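## Task

Get the control module inside the open cardboard box with no other object in that box; it must stay there without the robot supporting it, all items must settle shortly after you stop, and the gripper must release it and withdraw.

## Robot and tools

Robot: two six-joint arms, left_arm and right_arm, each ending in a parallel two-finger gripper. The names are labels, not image sides. Bases in the scene frame: left_arm at (+0.038, +0.252, 0) m, quat_wxyz (+1.000, 0, 0, -0.018); right_arm at (+0.014, -0.275, 0) m, quat_wxyz (+0.999, 0, 0, -0.037). Joint ranges in rad, base to hand: waist -2.618 to 3.054, shoulder 0.000 to 3.142, elbow 0.000 to 3.142, wrist pitch -1.571 to 1.571, wrist yaw -1.571 to 1.571, wrist roll -2.094 to 2.094. Elbows cannot fully straighten.

Scene frame: origin on the tabletop midway between the arms, +x out across the table, +z up, left_arm on the +y side. Each state line reads left_arm: ... | right_arm: ... and gives end_effector_position (metres) and end_effector_quat_wxyz for each gripper in this frame. That position is the point between the finger pads, roughly 1 cm short of the tips; it can be somewhat wrong, more so at long reach. Gripper axes: fingers extend along its +z, and close and open along its y.

The 14-number row (used by execute_actions and move): numbers in [-1, 1], always all 14 even if one arm is idle. First seven belong to left_arm: dx, dy, dz, rx, ry, rz, opening; last seven are the same for right_arm. dx..rz are an offset, not a pose, expressed in that gripper's own axes and counted from the gripper pose printed in the most recent result that showed it (before any such result in the scene, and for any later call within the same reply, counted from where the robot stands when the command begins). Scale: 1.0 equals 0.6 m of travel or 180 degrees of turn; rx, ry, rz form one rotation vector. Every row in an action is measured from that same reference pose, not from the row before. Opening is absolute, not an offset: +1 is fully open (0.094 m), -1 is closed. Sending all-zero offsets is not a pause; it pulls the arm back to its reference pose.

execute_actions: argument actions, a list holding at most one item, plus optional pictures (boolean; images come by default). An empty list just reports the state. An action item is {rows, steps}: up to 15 rows, steps 1 to 15 (default 15), each step 1/30 s; if rows run out, the final row repeats. A wait item is {steps} alone, up to 300, counted from the previous result and including your reply time. A rejected call sends nothing.

move: target is one 14-number row as above; speed is optional, 0.002 to 0.5 m/s (default 0.25), turning capped at twice that in rad/s. Each gripper follows a straight line to its target; all paths finish together in 0.5 to 10 s and stop short if 10 s is not enough. The opening is applied at the start. Paths ignore obstacles and the other arm. Grippers trail the path, may drift, and can exceed speed, especially with a near-straight arm. Faster contact hits harder; aiming further beyond a contact presses harder. Its result adds a move: line with the ending (done, off_target, moving, held, fault) and limits that acted, plus each gripper's distance from its target. If only one arm is named, the other finished fine. held = a check blocked the last step; limits=paced = the sent pose was clipped; limits=held = some steps were blocked en route, after which the arm may jump fast.

wait: seconds, 0 to 10; sends nothing new.

zoom_image: camera (cam_high, cam_low, cam_left_wrist, cam_right_wrist) and region [x0, y0, x1, y1] in pixels with (0, 0) at top-left, no larger than 504 by 504. All images are 504x504. read_manual returns only licence text. finished_scene: pass the current scene number; it is final, grades the scene and opens the next task.

Controller behaviour: each step the commanded pose is limited to 70 mm and 16 degrees from the measured pose, then solved by damped IK that favours position over orientation. A distant goal may need several calls; after an action an arm continues only to its last clipped pose, so read the result and send the remainder. Arms tend to settle a centimetre or more low and can sag with repeated zero offsets: in a reply's first call send the offset back to the desired pose (aim higher if it still hangs low), zeros in later calls. Hand target lines show the pose each gripper is being driven to. pose unreachable means the clearance check altered or blocked a command for the named arm; HELD flags steps where that happened. FAULT lines mark an arm stop.

Gripping: grip_measured reports finger opening on the command scale (the last joint value gives metres); each gripper may read up to about 1 mm off. To hold something, command about 0.03 below grip_measured; a smaller gap grips more lightly. Pad force tops out near 50 to 62 N, less for parts under about 2 mm thick.

Avoid: arms colliding or pushing each other, objects leaving the table, drops, slips, slams and hard pushes. Random tugs on held parts or nudges to loose ones can occur. Holding loads heats motors: MOTOR HOT from 75 °C, a 10 s arm stop at 90 °C, and at 100 °C the arm goes limp and drops. Before finishing, open the gripper, retreat, and let everything settle.

Each tool is called as name([rows], argument=value, ...), one row to a line, values as JSON.

## Session

execute_actions(actions=[])

Scene clock: 0.00 s of 4200.00 s.
left_arm: end_effector_position=(+0.2799, +0.4479, +0.1820) grip_measured=+1.000 end_effector_quat_wxyz=(+0.569, -0.518, +0.440, -0.462) | right_arm: end_effector_position=(+0.0729, -0.0099, +0.2311) grip_measured=+1.000 end_effector_quat_wxyz=(+0.584, -0.141, +0.661, +0.450)
Joint positions: left_arm=[ 1.211  1.443  0.129  1.451  0.984 -1.665  0.094] | right_arm=[2.045 0.866 0.141 0.916 1.097 0.275 0.094]
Joint velocities: left_arm=[-0.012 -0.007  0.002 -0.066 -0.051  0.007  0.   ] | right_arm=[-0.007 -0.012 -0.002  0.007 -0.066  0.066  0.   ]
Motor temperatures (°C, as the motors report them): left_arm=[27 24 25 26 26 23] | right_arm=[27 25 27 26 25 24]
Hand target (left_arm): +0.280, +0.448, +0.181; +0.568, -0.520, +0.440, -0.461
Hand target (right_arm): +0.073, -0.010, +0.232; +0.584, -0.143, +0.661, +0.449

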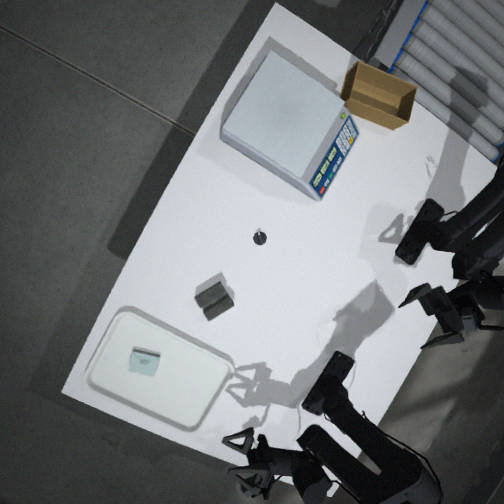

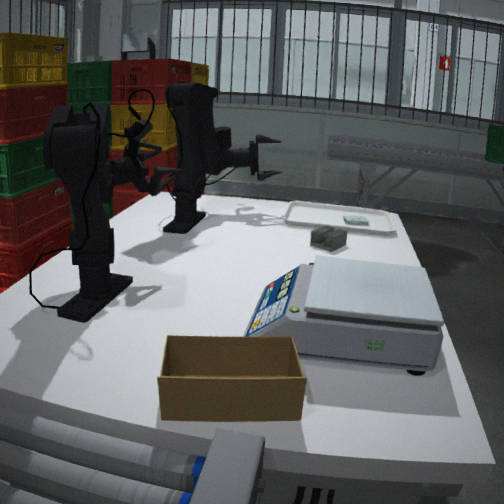

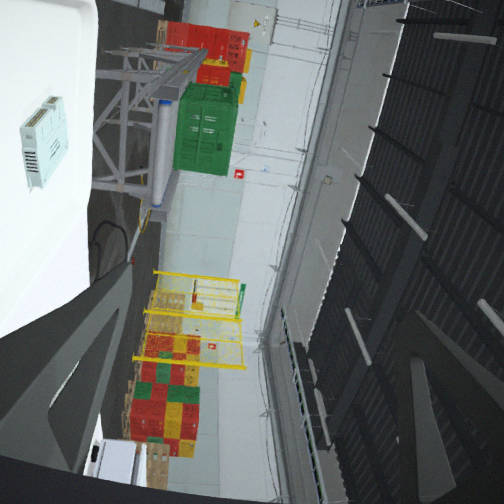

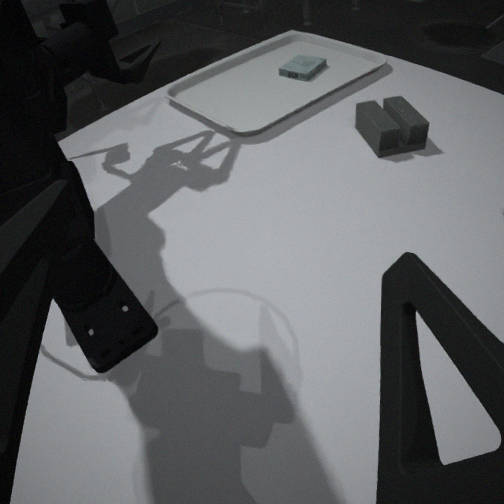

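zoom_image(camera="cam_high", region=[84, 302, 204, 422])

zoom_image(camera="cam_high", region=[320, 40, 440, 160])

Region (84, 302, 204, 422) of cam_high's 504x504 image, scaled by 4.200, with more detail than that image has.

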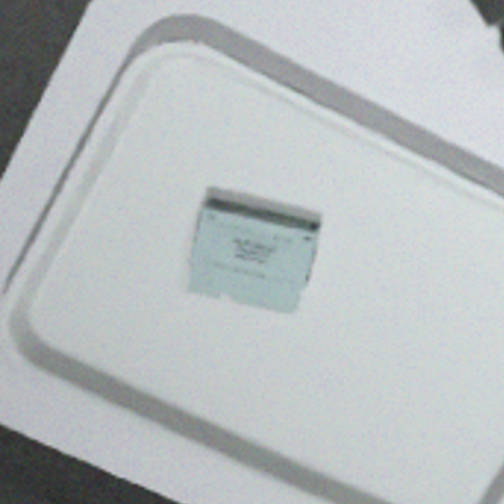

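Region (320, 40, 440, 160) of cam_high's 504x504 image, scaled by 4.200, with more detail than that image has.

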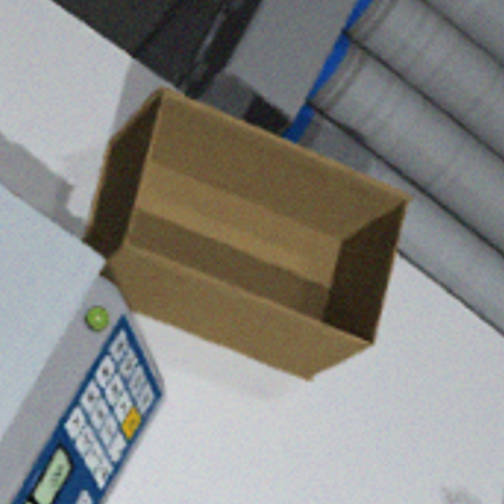

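move(target=[0.181,0.069,0.3,-0.301,0.248,0.416,1,-0.165,-0.45,-0.058,0.48,0.276,0.288,1])

Scene clock: 39.03 s of 4200.00 s.
left_arm: end_effector_position=(+0.4776, +0.3768, +0.1561) grip_measured=+1.000 end_effector_quat_wxyz=(+0.264, -0.149, +0.952, +0.037) | right_arm: end_effector_position=(+0.2630, -0.2200, +0.1913) grip_measured=+1.000 end_effector_quat_wxyz=(-0.003, +0.383, +0.924, +0.005)
Joint positions: left_arm=[ 0.306  1.789  1.521 -0.763 -0.014 -0.038  0.094] | right_arm=[ 0.28   1.531  1.52  -1.559 -0.011  0.992  0.094]
Joint velocities: left_arm=[-0.022 -0.002  0.002 -0.037  0.022 -0.037  0.   ] | right_arm=[ 0.007 -0.002  0.007 -0.022  0.022 -0.022  0.   ]
Motor temperatures (°C, as the motors report them): left_arm=[27 24 27 28 26 23] | right_arm=[27 25 30 28 25 24]
Hand target (left_arm): +0.479, +0.374, +0.152; +0.253, -0.143, +0.956, +0.040
Hand target (right_arm): +0.267, -0.220, +0.198; +0.002, +0.382, +0.924, +0.011
Off the commanded pose (left_arm): 0.004 m, 1 deg.
Off the commanded pose (right_arm): 0.012 m, 1 deg.
joint sent to its limit (right arm) — the command would take joint 4 (wrist pitch) past its lower limit, so that joint was sent only as far as its limit.
After step 90, 31.50 s passed at rest.
move: off_target (right_arm)
camera_calibration (this result's frames):
cam_left_wrist: T_world_to_cam=[[0.468294, -0.88031, 0.0758596, 0.101473], [-0.877712, -0.453598, 0.154504, 0.591739], [-0.101602, -0.138936, -0.985076, 0.384326], [0, 0, 0, 1]] pos_world=[0.510905, 0.411136, 0.279467]
cam_right_wrist: T_world_to_cam=[[-0.443229, -0.89637, -0.00834182, -0.077714], [-0.536009, 0.257559, 0.803964, 0.0458723], [-0.7185, 0.360811, -0.59462, 0.482022], [0, 0, 0, 1]] pos_world=[0.336476, -0.255394, 0.249092]

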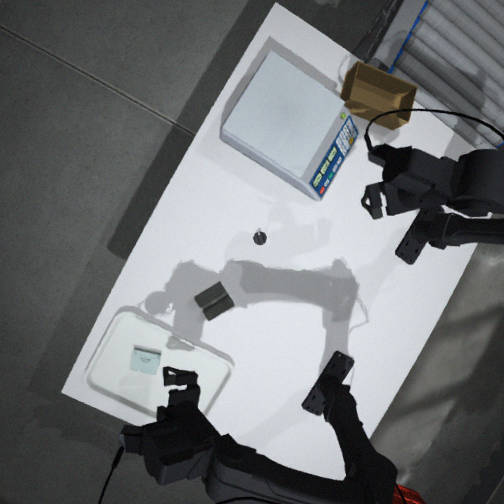

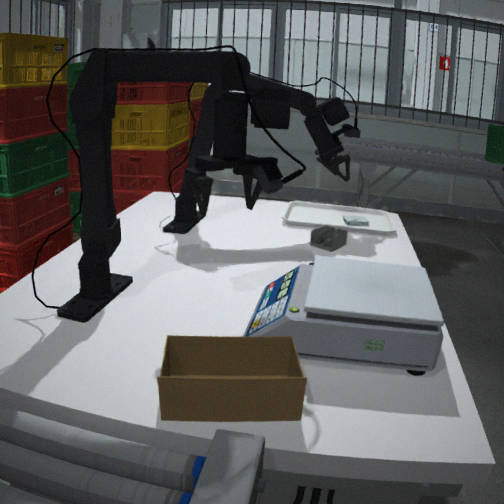

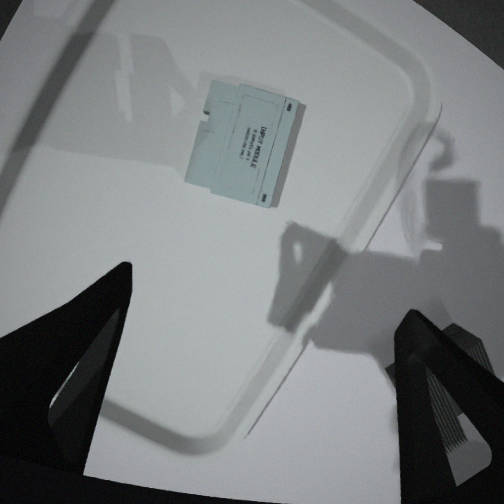

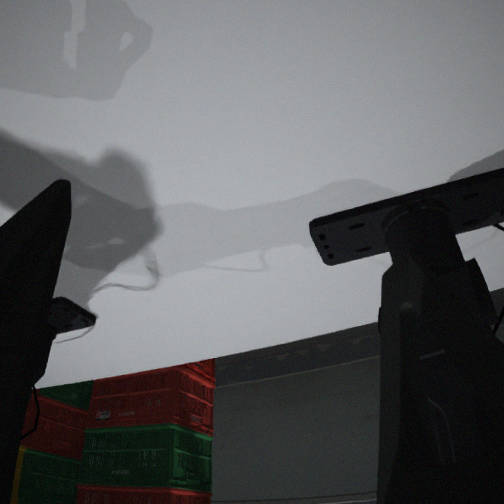

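move(target=[-0.023,0.02,0.2,0.011,0,0.019,1,0,0,0,0,0,0,1], speed=0.15)

Scene clock: 48.97 s of 4200.00 s.
left_arm: end_effector_position=(+0.5408, +0.4041, +0.0599) grip_measured=+1.000 end_effector_quat_wxyz=(+0.262, -0.116, +0.958, +0.028) | right_arm: end_effector_position=(+0.2627, -0.2200, +0.1913) grip_measured=+1.000 end_effector_quat_wxyz=(-0.003, +0.383, +0.924, +0.005)
Joint positions: left_arm=[ 0.342  2.116  1.593 -0.515  0.04   0.054  0.094] | right_arm=[ 0.28   1.531  1.52  -1.56  -0.011  0.992  0.094]
Joint velocities: left_arm=[-0.002 -0.012 -0.007 -0.037 -0.037  0.007  0.   ] | right_arm=[-0.012  0.002  0.002 -0.007 -0.051  0.022  0.   ]
Motor temperatures (°C, as the motors report them): left_arm=[27 25 27 28 26 23] | right_arm=[27 26 30 27 25 24]
Hand target (left_arm): +0.544, +0.410, +0.060; +0.266, -0.117, +0.957, +0.028
Hand target (right_arm): +0.263, -0.220, +0.191; -0.003, +0.383, +0.924, +0.005
Off the commanded pose (left_arm): 0.007 m, 0 deg.
Off the commanded pose (right_arm): 0.000 m, 0 deg.
After step 90, 5.50 s passed at rest.
move: done
camera_calibration (this result's frames):
cam_left_wrist: T_world_to_cam=[[0.405387, -0.911193, 0.0734055, 0.149854], [-0.90659, -0.390436, 0.160171, 0.664192], [-0.117286, -0.13148, -0.984356, 0.305187], [0, 0, 0, 1]] pos_world=[0.577195, 0.435997, 0.183029]
cam_right_wrist: T_world_to_cam=[[-0.443238, -0.896371, -0.0076358, -0.0780227], [-0.535108, 0.257747, 0.804503, 0.0454392], [-0.719166, 0.360672, -0.593899, 0.481849], [0, 0, 0, 1]] pos_world=[0.336262, -0.255439, 0.249018]

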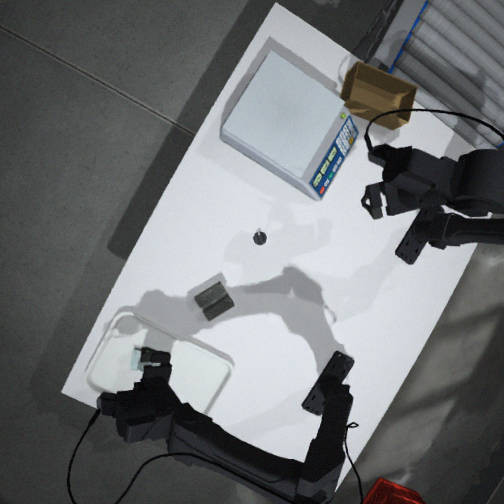

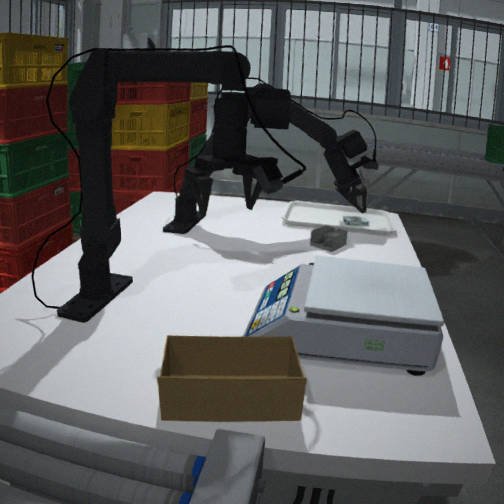

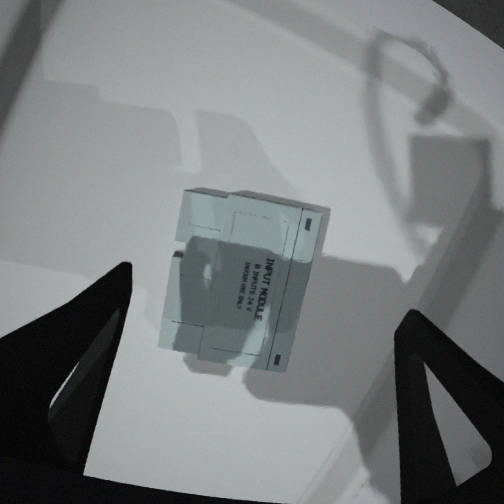

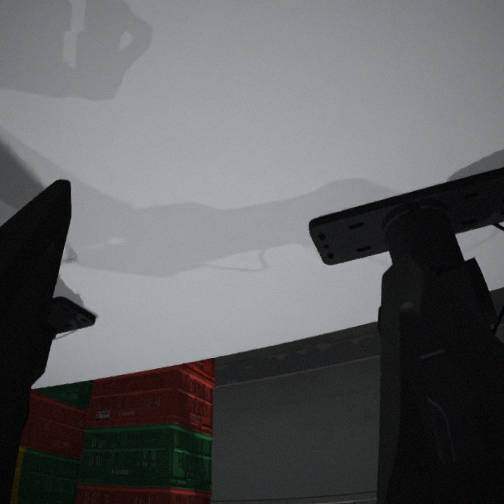

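move(target=[0.029,0.016,0.063,0,0,0,1,0,0,0,0,0,0,1], speed=0.05)

zoom_image(camera="cam_low", region=[310, 170, 410, 250])

Scene clock: 55.30 s of 4200.00 s.
left_arm: end_effector_position=(+0.5496, +0.4111, +0.0335) grip_measured=+1.000 end_effector_quat_wxyz=(+0.277, -0.113, +0.954, +0.031) | right_arm: end_effector_position=(+0.2627, -0.2200, +0.1913) grip_measured=+1.000 end_effector_quat_wxyz=(-0.003, +0.383, +0.924, +0.005)
Joint positions: left_arm=[ 0.351  2.169  1.55  -0.388  0.045  0.065  0.094] | right_arm=[ 0.28   1.531  1.52  -1.56  -0.011  0.992  0.094]
Joint velocities: left_arm=[ 0.037 -0.002  0.007  0.007  0.051  0.007  0.   ] | right_arm=[-0.012 -0.007 -0.017  0.022  0.037  0.051  0.   ]
Motor temperatures (°C, as the motors report them): left_arm=[27 26 28 28 26 23] | right_arm=[27 26 30 27 25 24]
Hand target (left_arm): +0.543, +0.414, +0.019; +0.263, -0.116, +0.958, +0.028
Hand target (right_arm): +0.263, -0.220, +0.191; -0.003, +0.383, +0.924, +0.005
Off the commanded pose (left_arm): 0.017 m, 2 deg.
Off the commanded pose (right_arm): 0.000 m, 0 deg.
After step 90, 2.00 s passed at rest.
move: off_target (left_arm)
camera_calibration (this result's frames):
cam_left_wrist: T_world_to_cam=[[0.401143, -0.912886, 0.0756457, 0.157543], [-0.911768, -0.389977, 0.128827, 0.682893], [-0.0881044, -0.120649, -0.988778, 0.260791], [0, 0, 0, 1]] pos_world=[0.58242, 0.441596, 0.157972]
cam_right_wrist: T_world_to_cam=[[-0.443238, -0.896371, -0.0076358, -0.0780227], [-0.535108, 0.257747, 0.804503, 0.0454392], [-0.719166, 0.360672, -0.593899, 0.481849], [0, 0, 0, 1]] pos_world=[0.336262, -0.255439, 0.249018]

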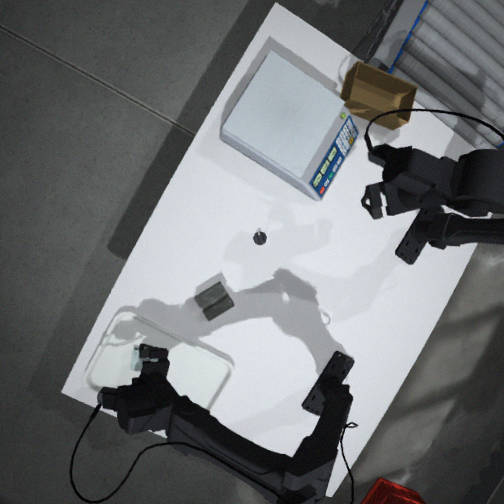

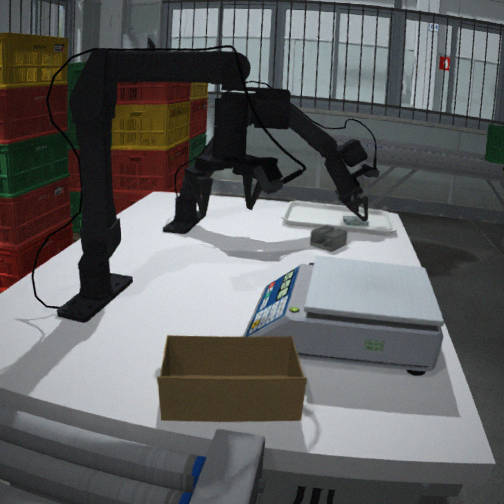

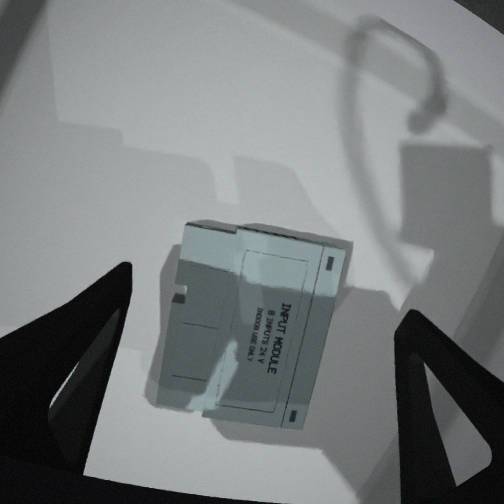

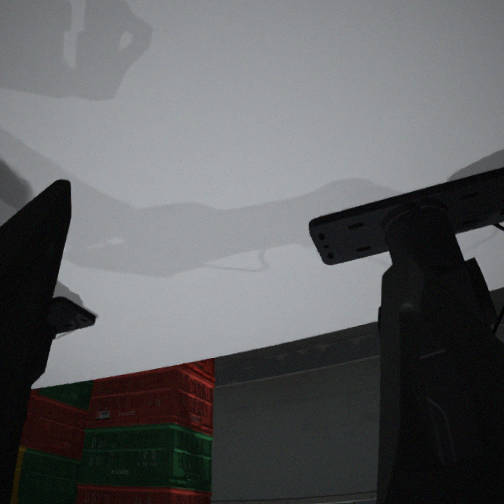

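Region (310, 170, 410, 250) of cam_low's 504x504 image, scaled by 5.040, with more detail than that image has; it fills the top 403 rows of this view, and the rest is white.

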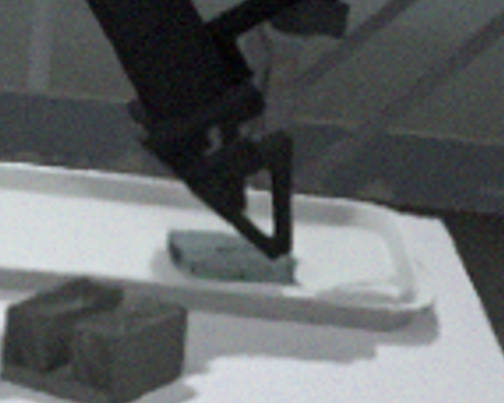

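move(target=[0.036,0.004,0.02,0,0.01,0,1,0,0,0,0,0,0,1], speed=0.05)

zoom_image(camera="cam_low", region=[310, 170, 410, 250])

Scene clock: 60.10 s of 4200.00 s.
left_arm: end_effector_position=(+0.5433, +0.4089, +0.0216) grip_measured=+1.000 end_effector_quat_wxyz=(+0.272, -0.114, +0.955, +0.030) | right_arm: end_effector_position=(+0.2627, -0.2200, +0.1913) grip_measured=+1.000 end_effector_quat_wxyz=(-0.003, +0.383, +0.924, +0.005)
Joint positions: left_arm=[ 0.351  2.169  1.506 -0.354  0.045  0.065  0.094] | right_arm=[ 0.28   1.531  1.52  -1.56  -0.011  0.992  0.094]
Joint velocities: left_arm=[-0.012 -0.002 -0.007  0.051 -0.095 -0.037  0.   ] | right_arm=[-0.012 -0.002  0.002  0.037 -0.022 -0.022  0.   ]
Motor temperatures (°C, as the motors report them): left_arm=[27 27 27 29 26 23] | right_arm=[27 26 30 27 25 24]
Hand target (left_arm): +0.538, +0.410, +0.012; +0.262, -0.114, +0.958, +0.029
Hand target (right_arm): +0.263, -0.220, +0.191; -0.003, +0.383, +0.924, +0.005
Off the commanded pose (left_arm): 0.012 m, 1 deg.
Off the commanded pose (right_arm): 0.000 m, 0 deg.
After step 90, 1.03 s passed at rest.
move: off_target (left_arm)
camera_calibration (this result's frames):
cam_left_wrist: T_world_to_cam=[[0.401743, -0.912687, 0.0748662, 0.158646], [-0.910448, -0.389292, 0.139774, 0.676526], [-0.0984253, -0.124315, -0.987349, 0.255363], [0, 0, 0, 1]] pos_world=[0.57734, 0.439906, 0.145694]
cam_right_wrist: T_world_to_cam=[[-0.443238, -0.896371, -0.0076358, -0.0780227], [-0.535108, 0.257747, 0.804503, 0.0454392], [-0.719166, 0.360672, -0.593899, 0.481849], [0, 0, 0, 1]] pos_world=[0.336262, -0.255439, 0.249018]

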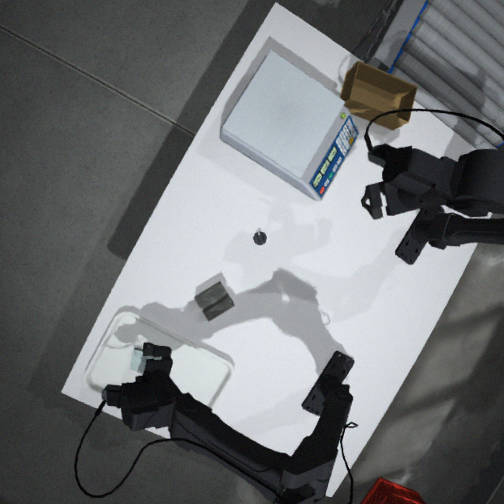

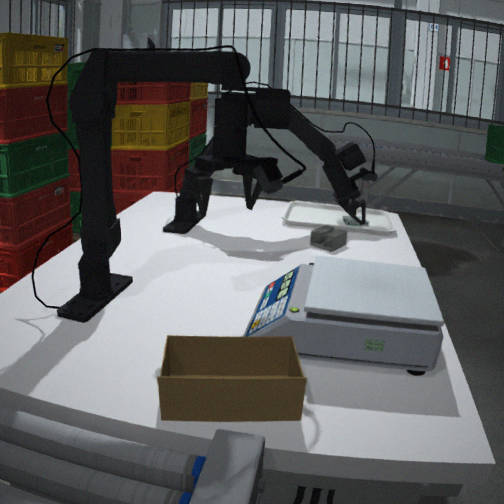

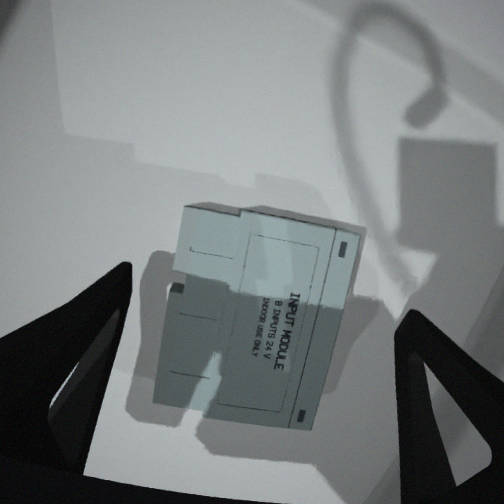

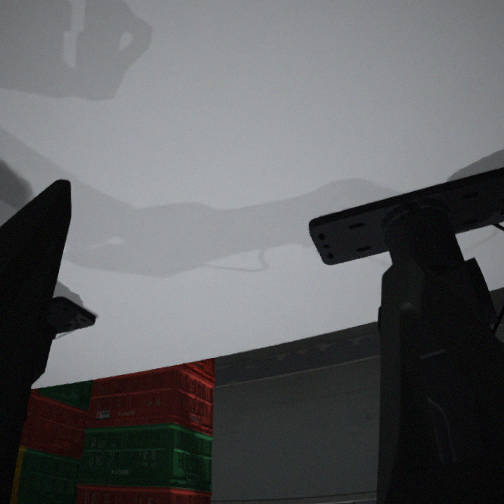

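Region (310, 170, 410, 250) of cam_low's 504x504 image, scaled by 5.040, with more detail than that image has; it fills the top 403 rows of this view, and the rest is white.

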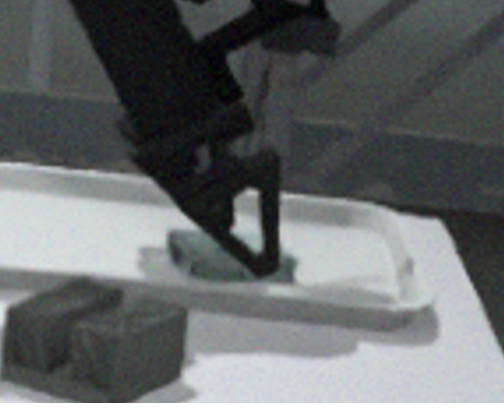

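move(target=[0.022,0,0.008,0,0,0,1,0,0,0,0,0,0,1], speed=0.03)

move(target=[0,0,0,0,0,0,0.08,0,0,0,0,0,0,1])

Scene clock: 67.50 s of 4200.00 s.
left_arm: end_effector_position=(+0.5410, +0.4083, +0.0130) grip_measured=+1.000 end_effector_quat_wxyz=(+0.278, -0.113, +0.953, +0.031) | right_arm: end_effector_position=(+0.2627, -0.2200, +0.1913) grip_measured=+1.000 end_effector_quat_wxyz=(-0.003, +0.383, +0.924, +0.005)
Joint positions: left_arm=[ 0.351  2.169  1.461 -0.298  0.045  0.065  0.094] | right_arm=[ 0.28   1.531  1.52  -1.56  -0.011  0.992  0.094]
Joint velocities: left_arm=[-0.007 -0.007 -0.012  0.081 -0.022 -0.081  0.   ] | right_arm=[ 0.012  0.002 -0.002  0.022  0.022  0.007  0.   ]
Motor temperatures (°C, as the motors report them): left_arm=[27 28 27 29 26 23] | right_arm=[27 26 29 27 25 24]
Hand target (left_arm): +0.535, +0.407, +0.011; +0.272, -0.114, +0.955, +0.030
Hand target (right_arm): +0.263, -0.220, +0.191; -0.003, +0.383, +0.924, +0.005
Off the commanded pose (left_arm): 0.007 m, 1 deg.
Off the commanded pose (right_arm): 0.000 m, 0 deg.
After step 90, 3.67 s passed at rest.
move: done
camera_calibration (this result's frames):
cam_left_wrist: T_world_to_cam=[[0.400798, -0.913048, 0.0755207, 0.160244], [-0.911981, -0.389739, 0.128039, 0.676571], [-0.0874721, -0.120191, -0.98889, 0.238973], [0, 0, 0, 1]] pos_world=[0.573698, 0.438719, 0.137589]
cam_right_wrist: T_world_to_cam=[[-0.443238, -0.896371, -0.0076358, -0.0780227], [-0.535108, 0.257747, 0.804503, 0.0454392], [-0.719166, 0.360672, -0.593899, 0.481849], [0, 0, 0, 1]] pos_world=[0.336262, -0.255439, 0.249018]

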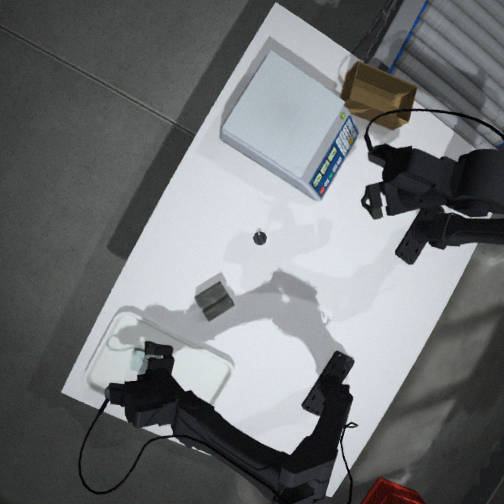

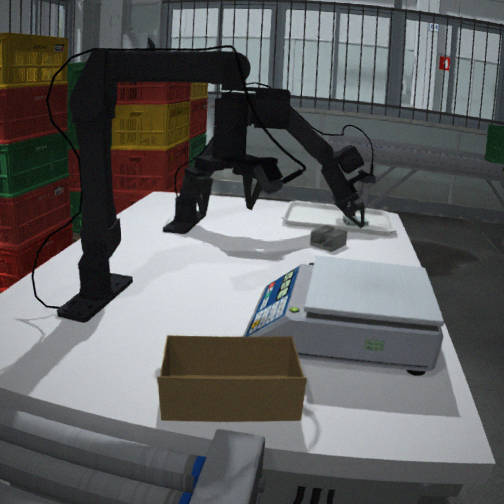

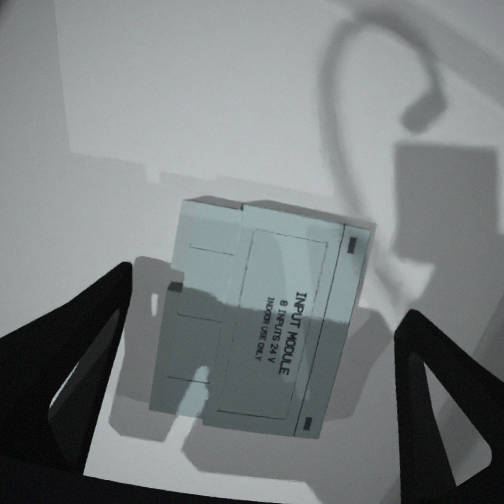

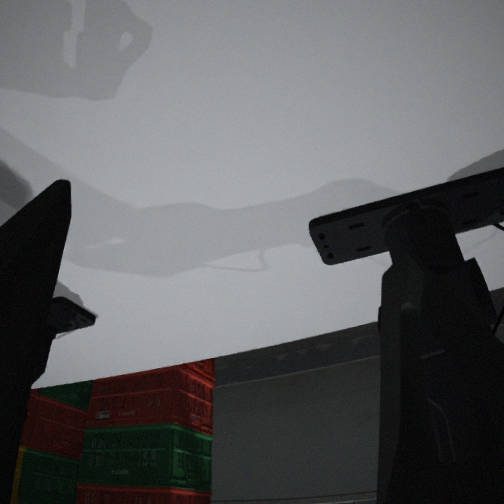

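Scene clock: 68.00 s of 4200.00 s.
left_arm: end_effector_position=(+0.5415, +0.4085, +0.0133) grip_measured=+0.212 end_effector_quat_wxyz=(+0.279, -0.113, +0.953, +0.032) | right_arm: end_effector_position=(+0.2627, -0.2200, +0.1913) grip_measured=+1.000 end_effector_quat_wxyz=(-0.003, +0.383, +0.924, +0.005)
Joint positions: left_arm=[ 0.351  2.169  1.461 -0.295  0.044  0.065  0.057] | right_arm=[ 0.28   1.531  1.52  -1.56  -0.011  0.992  0.094]
Joint velocities: left_arm=[-0.002 -0.007  0.012 -0.095  0.007 -0.022 -0.001] | right_arm=[ 0.017  0.002  0.012 -0.066  0.066  0.022  0.   ]
Motor temperatures (°C, as the motors report them): left_arm=[27 28 27 29 26 23] | right_arm=[27 26 29 27 25 24]
Hand target (left_arm): +0.541, +0.408, +0.013; +0.277, -0.113, +0.954, +0.031
Hand target (right_arm): +0.263, -0.220, +0.191; -0.003, +0.383, +0.924, +0.005
Off the commanded pose (left_arm): 0.001 m, 0 deg.
Off the commanded pose (right_arm): 0.000 m, 0 deg.
move: done
camera_calibration (this result's frames):
cam_left_wrist: T_world_to_cam=[[0.400801, -0.913052, 0.075465, 0.160241], [-0.912211, -0.390069, 0.125372, 0.677349], [-0.0850344, -0.119089, -0.989236, 0.23754], [0, 0, 0, 1]] pos_world=[0.57386, 0.43881, 0.13797]
cam_right_wrist: T_world_to_cam=[[-0.443238, -0.896371, -0.0076358, -0.0780227], [-0.535108, 0.257747, 0.804503, 0.0454392], [-0.719166, 0.360672, -0.593899, 0.481849], [0, 0, 0, 1]] pos_world=[0.336262, -0.255439, 0.249018]

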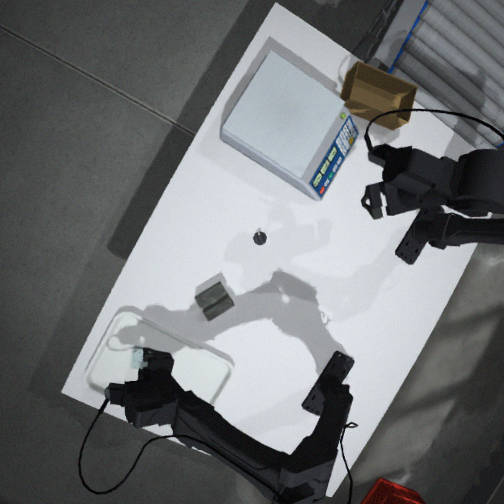

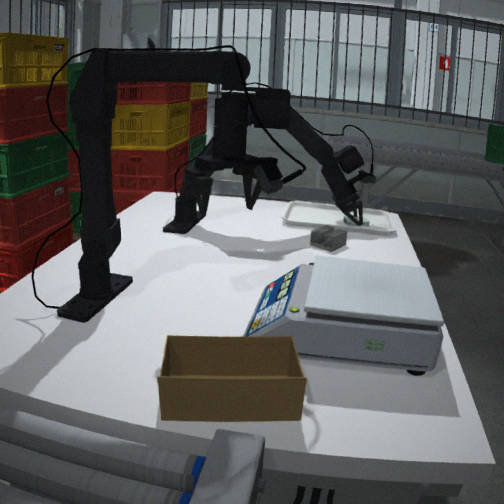

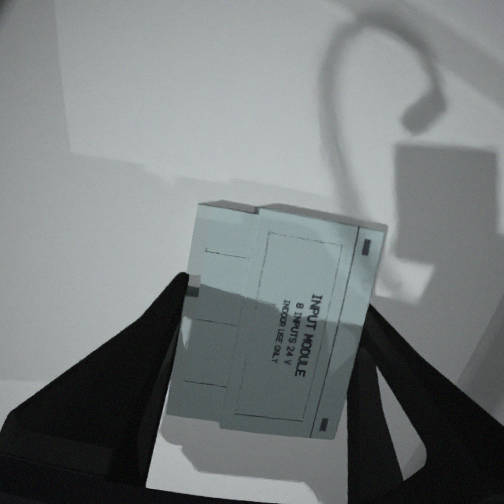

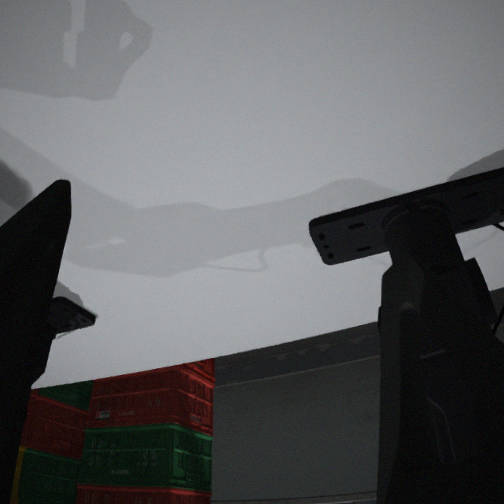

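move(target=[-0.117,0,-0.182,0,0,0,0.16,0,0,0,0,0,0,1], speed=0.15)

move(target=[0.537,-0.58,-0.245,0.175,0,0.274,0.16,0,0,0,0,0,0,1])

Scene clock: 74.70 s of 4200.00 s.
left_arm: end_effector_position=(+0.5414, +0.4085, +0.1330) grip_measured=+0.212 end_effector_quat_wxyz=(+0.274, -0.114, +0.955, +0.031) | right_arm: end_effector_position=(+0.2627, -0.2200, +0.1913) grip_measured=+1.000 end_effector_quat_wxyz=(-0.003, +0.383, +0.924, +0.005)
Joint positions: left_arm=[ 0.351  2.059  1.787 -0.742  0.044  0.065  0.057] | right_arm=[ 0.28   1.531  1.52  -1.56  -0.011  0.992  0.094]
Joint velocities: left_arm=[-0.022 -0.002  0.002 -0.051  0.051 -0.022 -0.   ] | right_arm=[-0.002 -0.002 -0.007  0.022 -0.007  0.066  0.   ]
Motor temperatures (°C, as the motors report them): left_arm=[27 29 27 29 26 23] | right_arm=[27 26 29 27 25 24]
Hand target (left_arm): +0.541, +0.410, +0.143; +0.279, -0.113, +0.953, +0.032
Hand target (right_arm): +0.263, -0.220, +0.191; -0.003, +0.383, +0.924, +0.005
Off the commanded pose (left_arm): 0.010 m, 1 deg.
Off the commanded pose (right_arm): 0.000 m, 0 deg.
After step 90, 2.13 s passed at rest.
move: done
camera_calibration (this result's frames):
cam_left_wrist: T_world_to_cam=[[0.401535, -0.912813, 0.0744435, 0.150855], [-0.910933, -0.389654, 0.135543, 0.660045], [-0.0947178, -0.122238, -0.987971, 0.362326], [0, 0, 0, 1]] pos_world=[0.575002, 0.439181, 0.257273]
cam_right_wrist: T_world_to_cam=[[-0.443238, -0.896371, -0.0076358, -0.0780227], [-0.535108, 0.257747, 0.804503, 0.0454392], [-0.719166, 0.360672, -0.593899, 0.481849], [0, 0, 0, 1]] pos_world=[0.336262, -0.255439, 0.249018]

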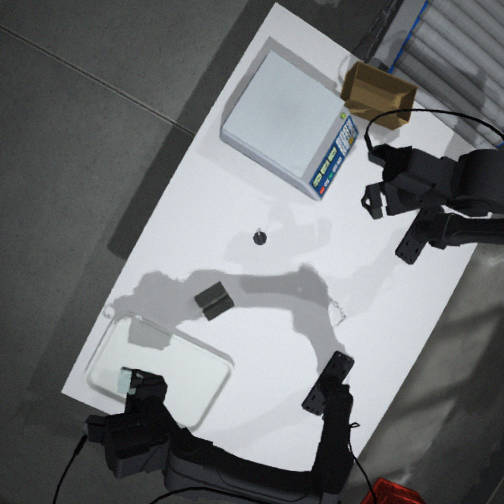

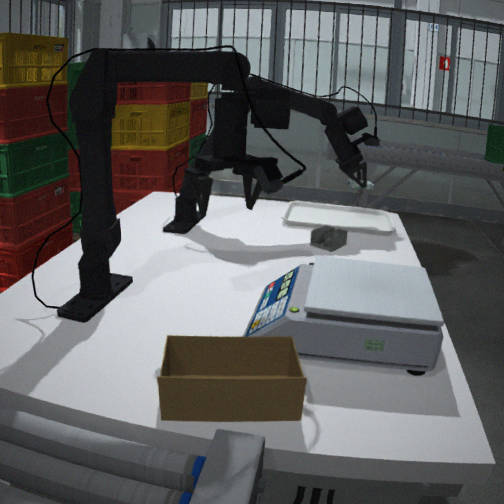

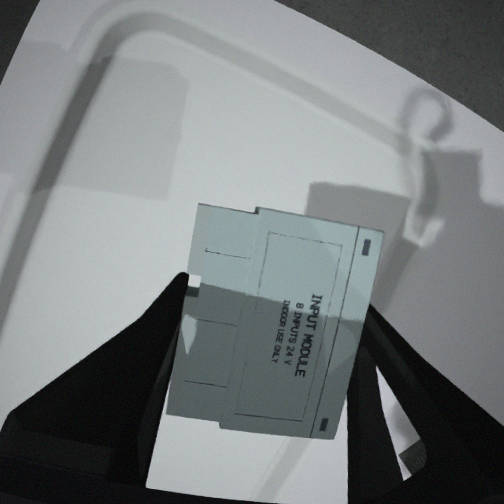

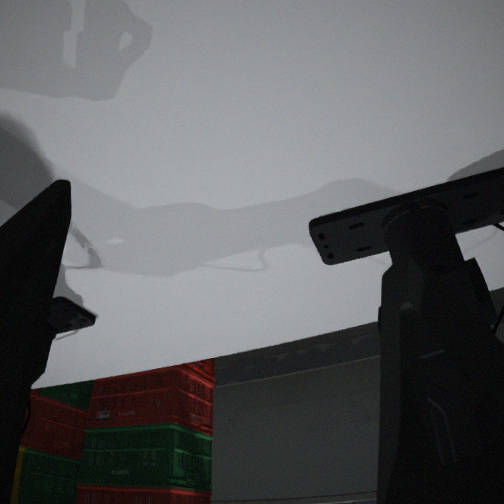

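Scene clock: 77.27 s of 4200.00 s.
left_arm: end_effector_position=(+0.2858, -0.0124, +0.0877) grip_measured=+0.212 end_effector_quat_wxyz=(+0.258, +0.371, +0.886, -0.105) | right_arm: end_effector_position=(+0.2627, -0.2200, +0.1913) grip_measured=+1.000 end_effector_quat_wxyz=(-0.003, +0.383, +0.924, +0.005)
Joint positions: left_arm=[-0.797  1.463  0.886 -0.43  -0.027 -0.033  0.057] | right_arm=[ 0.28   1.531  1.52  -1.56  -0.011  0.992  0.094]
Joint velocities: left_arm=[ 0.002 -0.002  0.007  0.037  0.095 -0.022  0.001] | right_arm=[-0.012 -0.007 -0.017  0.051  0.007  0.007  0.   ]
Motor temperatures (°C, as the motors report them): left_arm=[27 28 27 29 26 23] | right_arm=[27 26 29 27 25 24]
Hand target (left_arm): +0.288, -0.015, +0.087; +0.259, +0.369, +0.887, -0.102
Hand target (right_arm): +0.263, -0.220, +0.191; -0.003, +0.383, +0.924, +0.005
Off the commanded pose (left_arm): 0.005 m, 1 deg.
Off the commanded pose (right_arm): 0.000 m, 0 deg.
move: done
camera_calibration (this result's frames):
cam_left_wrist: T_world_to_cam=[[-0.574618, -0.815668, 0.0670777, 0.153567], [-0.805742, 0.578184, 0.128387, 0.251964], [-0.143504, 0.0197262, -0.989453, 0.257686], [0, 0, 0, 1]] pos_world=[0.328239, -0.0255047, 0.212318]
cam_right_wrist: T_world_to_cam=[[-0.443238, -0.896371, -0.0076358, -0.0780227], [-0.535108, 0.257747, 0.804503, 0.0454392], [-0.719166, 0.360672, -0.593899, 0.481849], [0, 0, 0, 1]] pos_world=[0.336262, -0.255439, 0.249018]

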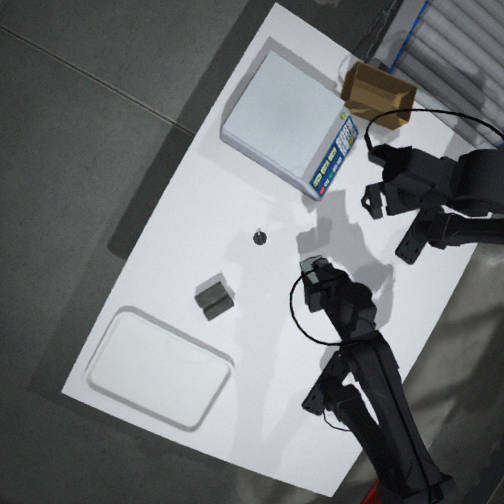

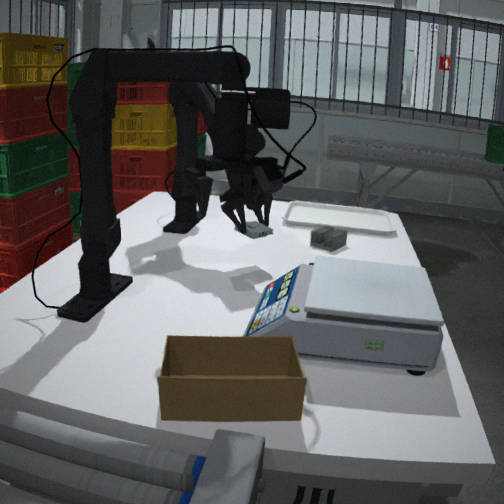

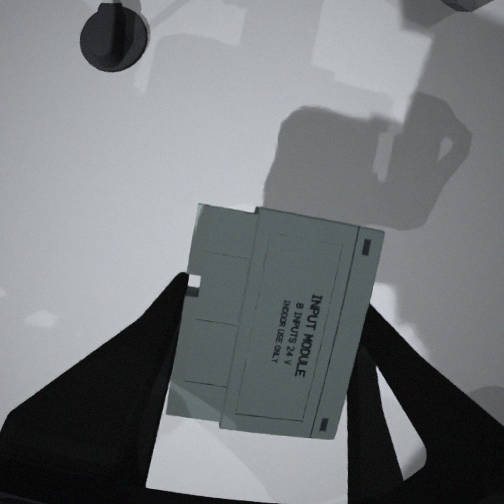

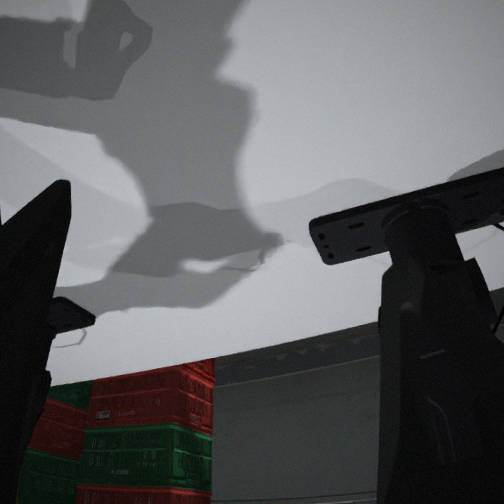

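move(target=[0.085,0,0.112,0,0.008,0,0.16,0,0,0,0,0,0,1], speed=0.05)

Scene clock: 81.83 s of 4200.00 s.
left_arm: end_effector_position=(+0.2855, -0.0115, +0.0134) grip_measured=+0.212 end_effector_quat_wxyz=(+0.259, +0.370, +0.886, -0.104) | right_arm: end_effector_position=(+0.2627, -0.2200, +0.1913) grip_measured=+1.000 end_effector_quat_wxyz=(-0.003, +0.383, +0.924, +0.005)
Joint positions: left_arm=[-0.797  1.619  0.697 -0.084 -0.029 -0.034  0.057] | right_arm=[ 0.28   1.531  1.52  -1.56  -0.011  0.992  0.094]
Joint velocities: left_arm=[ 0.012  0.002 -0.012  0.007  0.095 -0.051  0.001] | right_arm=[ 0.007 -0.002  0.022 -0.037 -0.022 -0.11   0.   ]
Motor temperatures (°C, as the motors report them): left_arm=[27 28 27 29 26 23] | right_arm=[27 26 29 27 25 24]
Hand target (left_arm): +0.281, -0.008, +0.004; +0.247, +0.372, +0.889, -0.100
Hand target (right_arm): +0.263, -0.220, +0.191; -0.003, +0.383, +0.924, +0.005
Off the commanded pose (left_arm): 0.012 m, 1 deg.
Off the commanded pose (right_arm): 0.000 m, 0 deg.
move: off_target (left_arm)
camera_calibration (this result's frames):
cam_left_wrist: T_world_to_cam=[[-0.572809, -0.816989, 0.0664792, 0.158534], [-0.80722, 0.576329, 0.127439, 0.261175], [-0.14243, 0.019335, -0.989616, 0.183866], [0, 0, 0, 1]] pos_world=[0.327823, -0.0245573, 0.138134]
cam_right_wrist: T_world_to_cam=[[-0.443238, -0.896371, -0.0076358, -0.0780227], [-0.535108, 0.257747, 0.804503, 0.0454392], [-0.719166, 0.360672, -0.593899, 0.481849], [0, 0, 0, 1]] pos_world=[0.336262, -0.255439, 0.249018]

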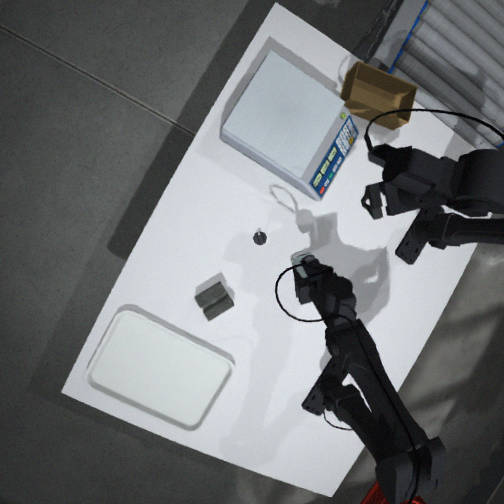

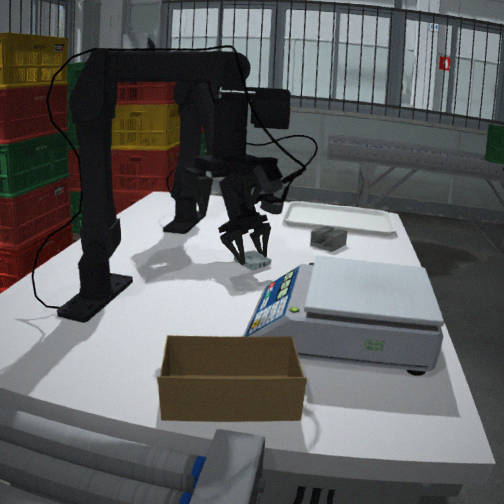

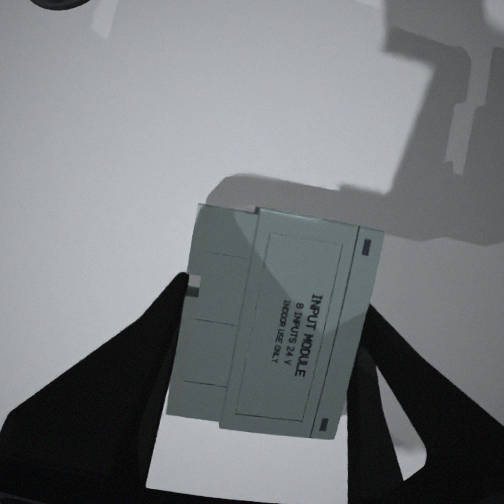

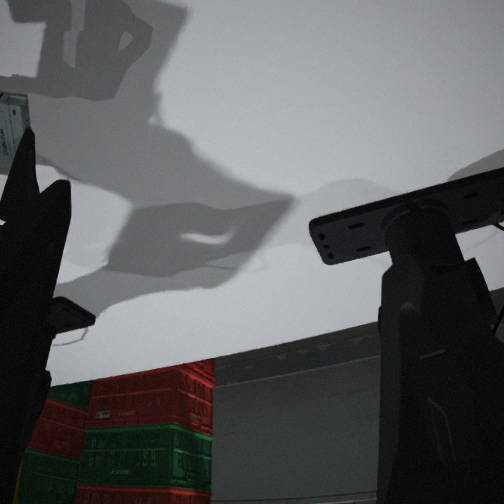

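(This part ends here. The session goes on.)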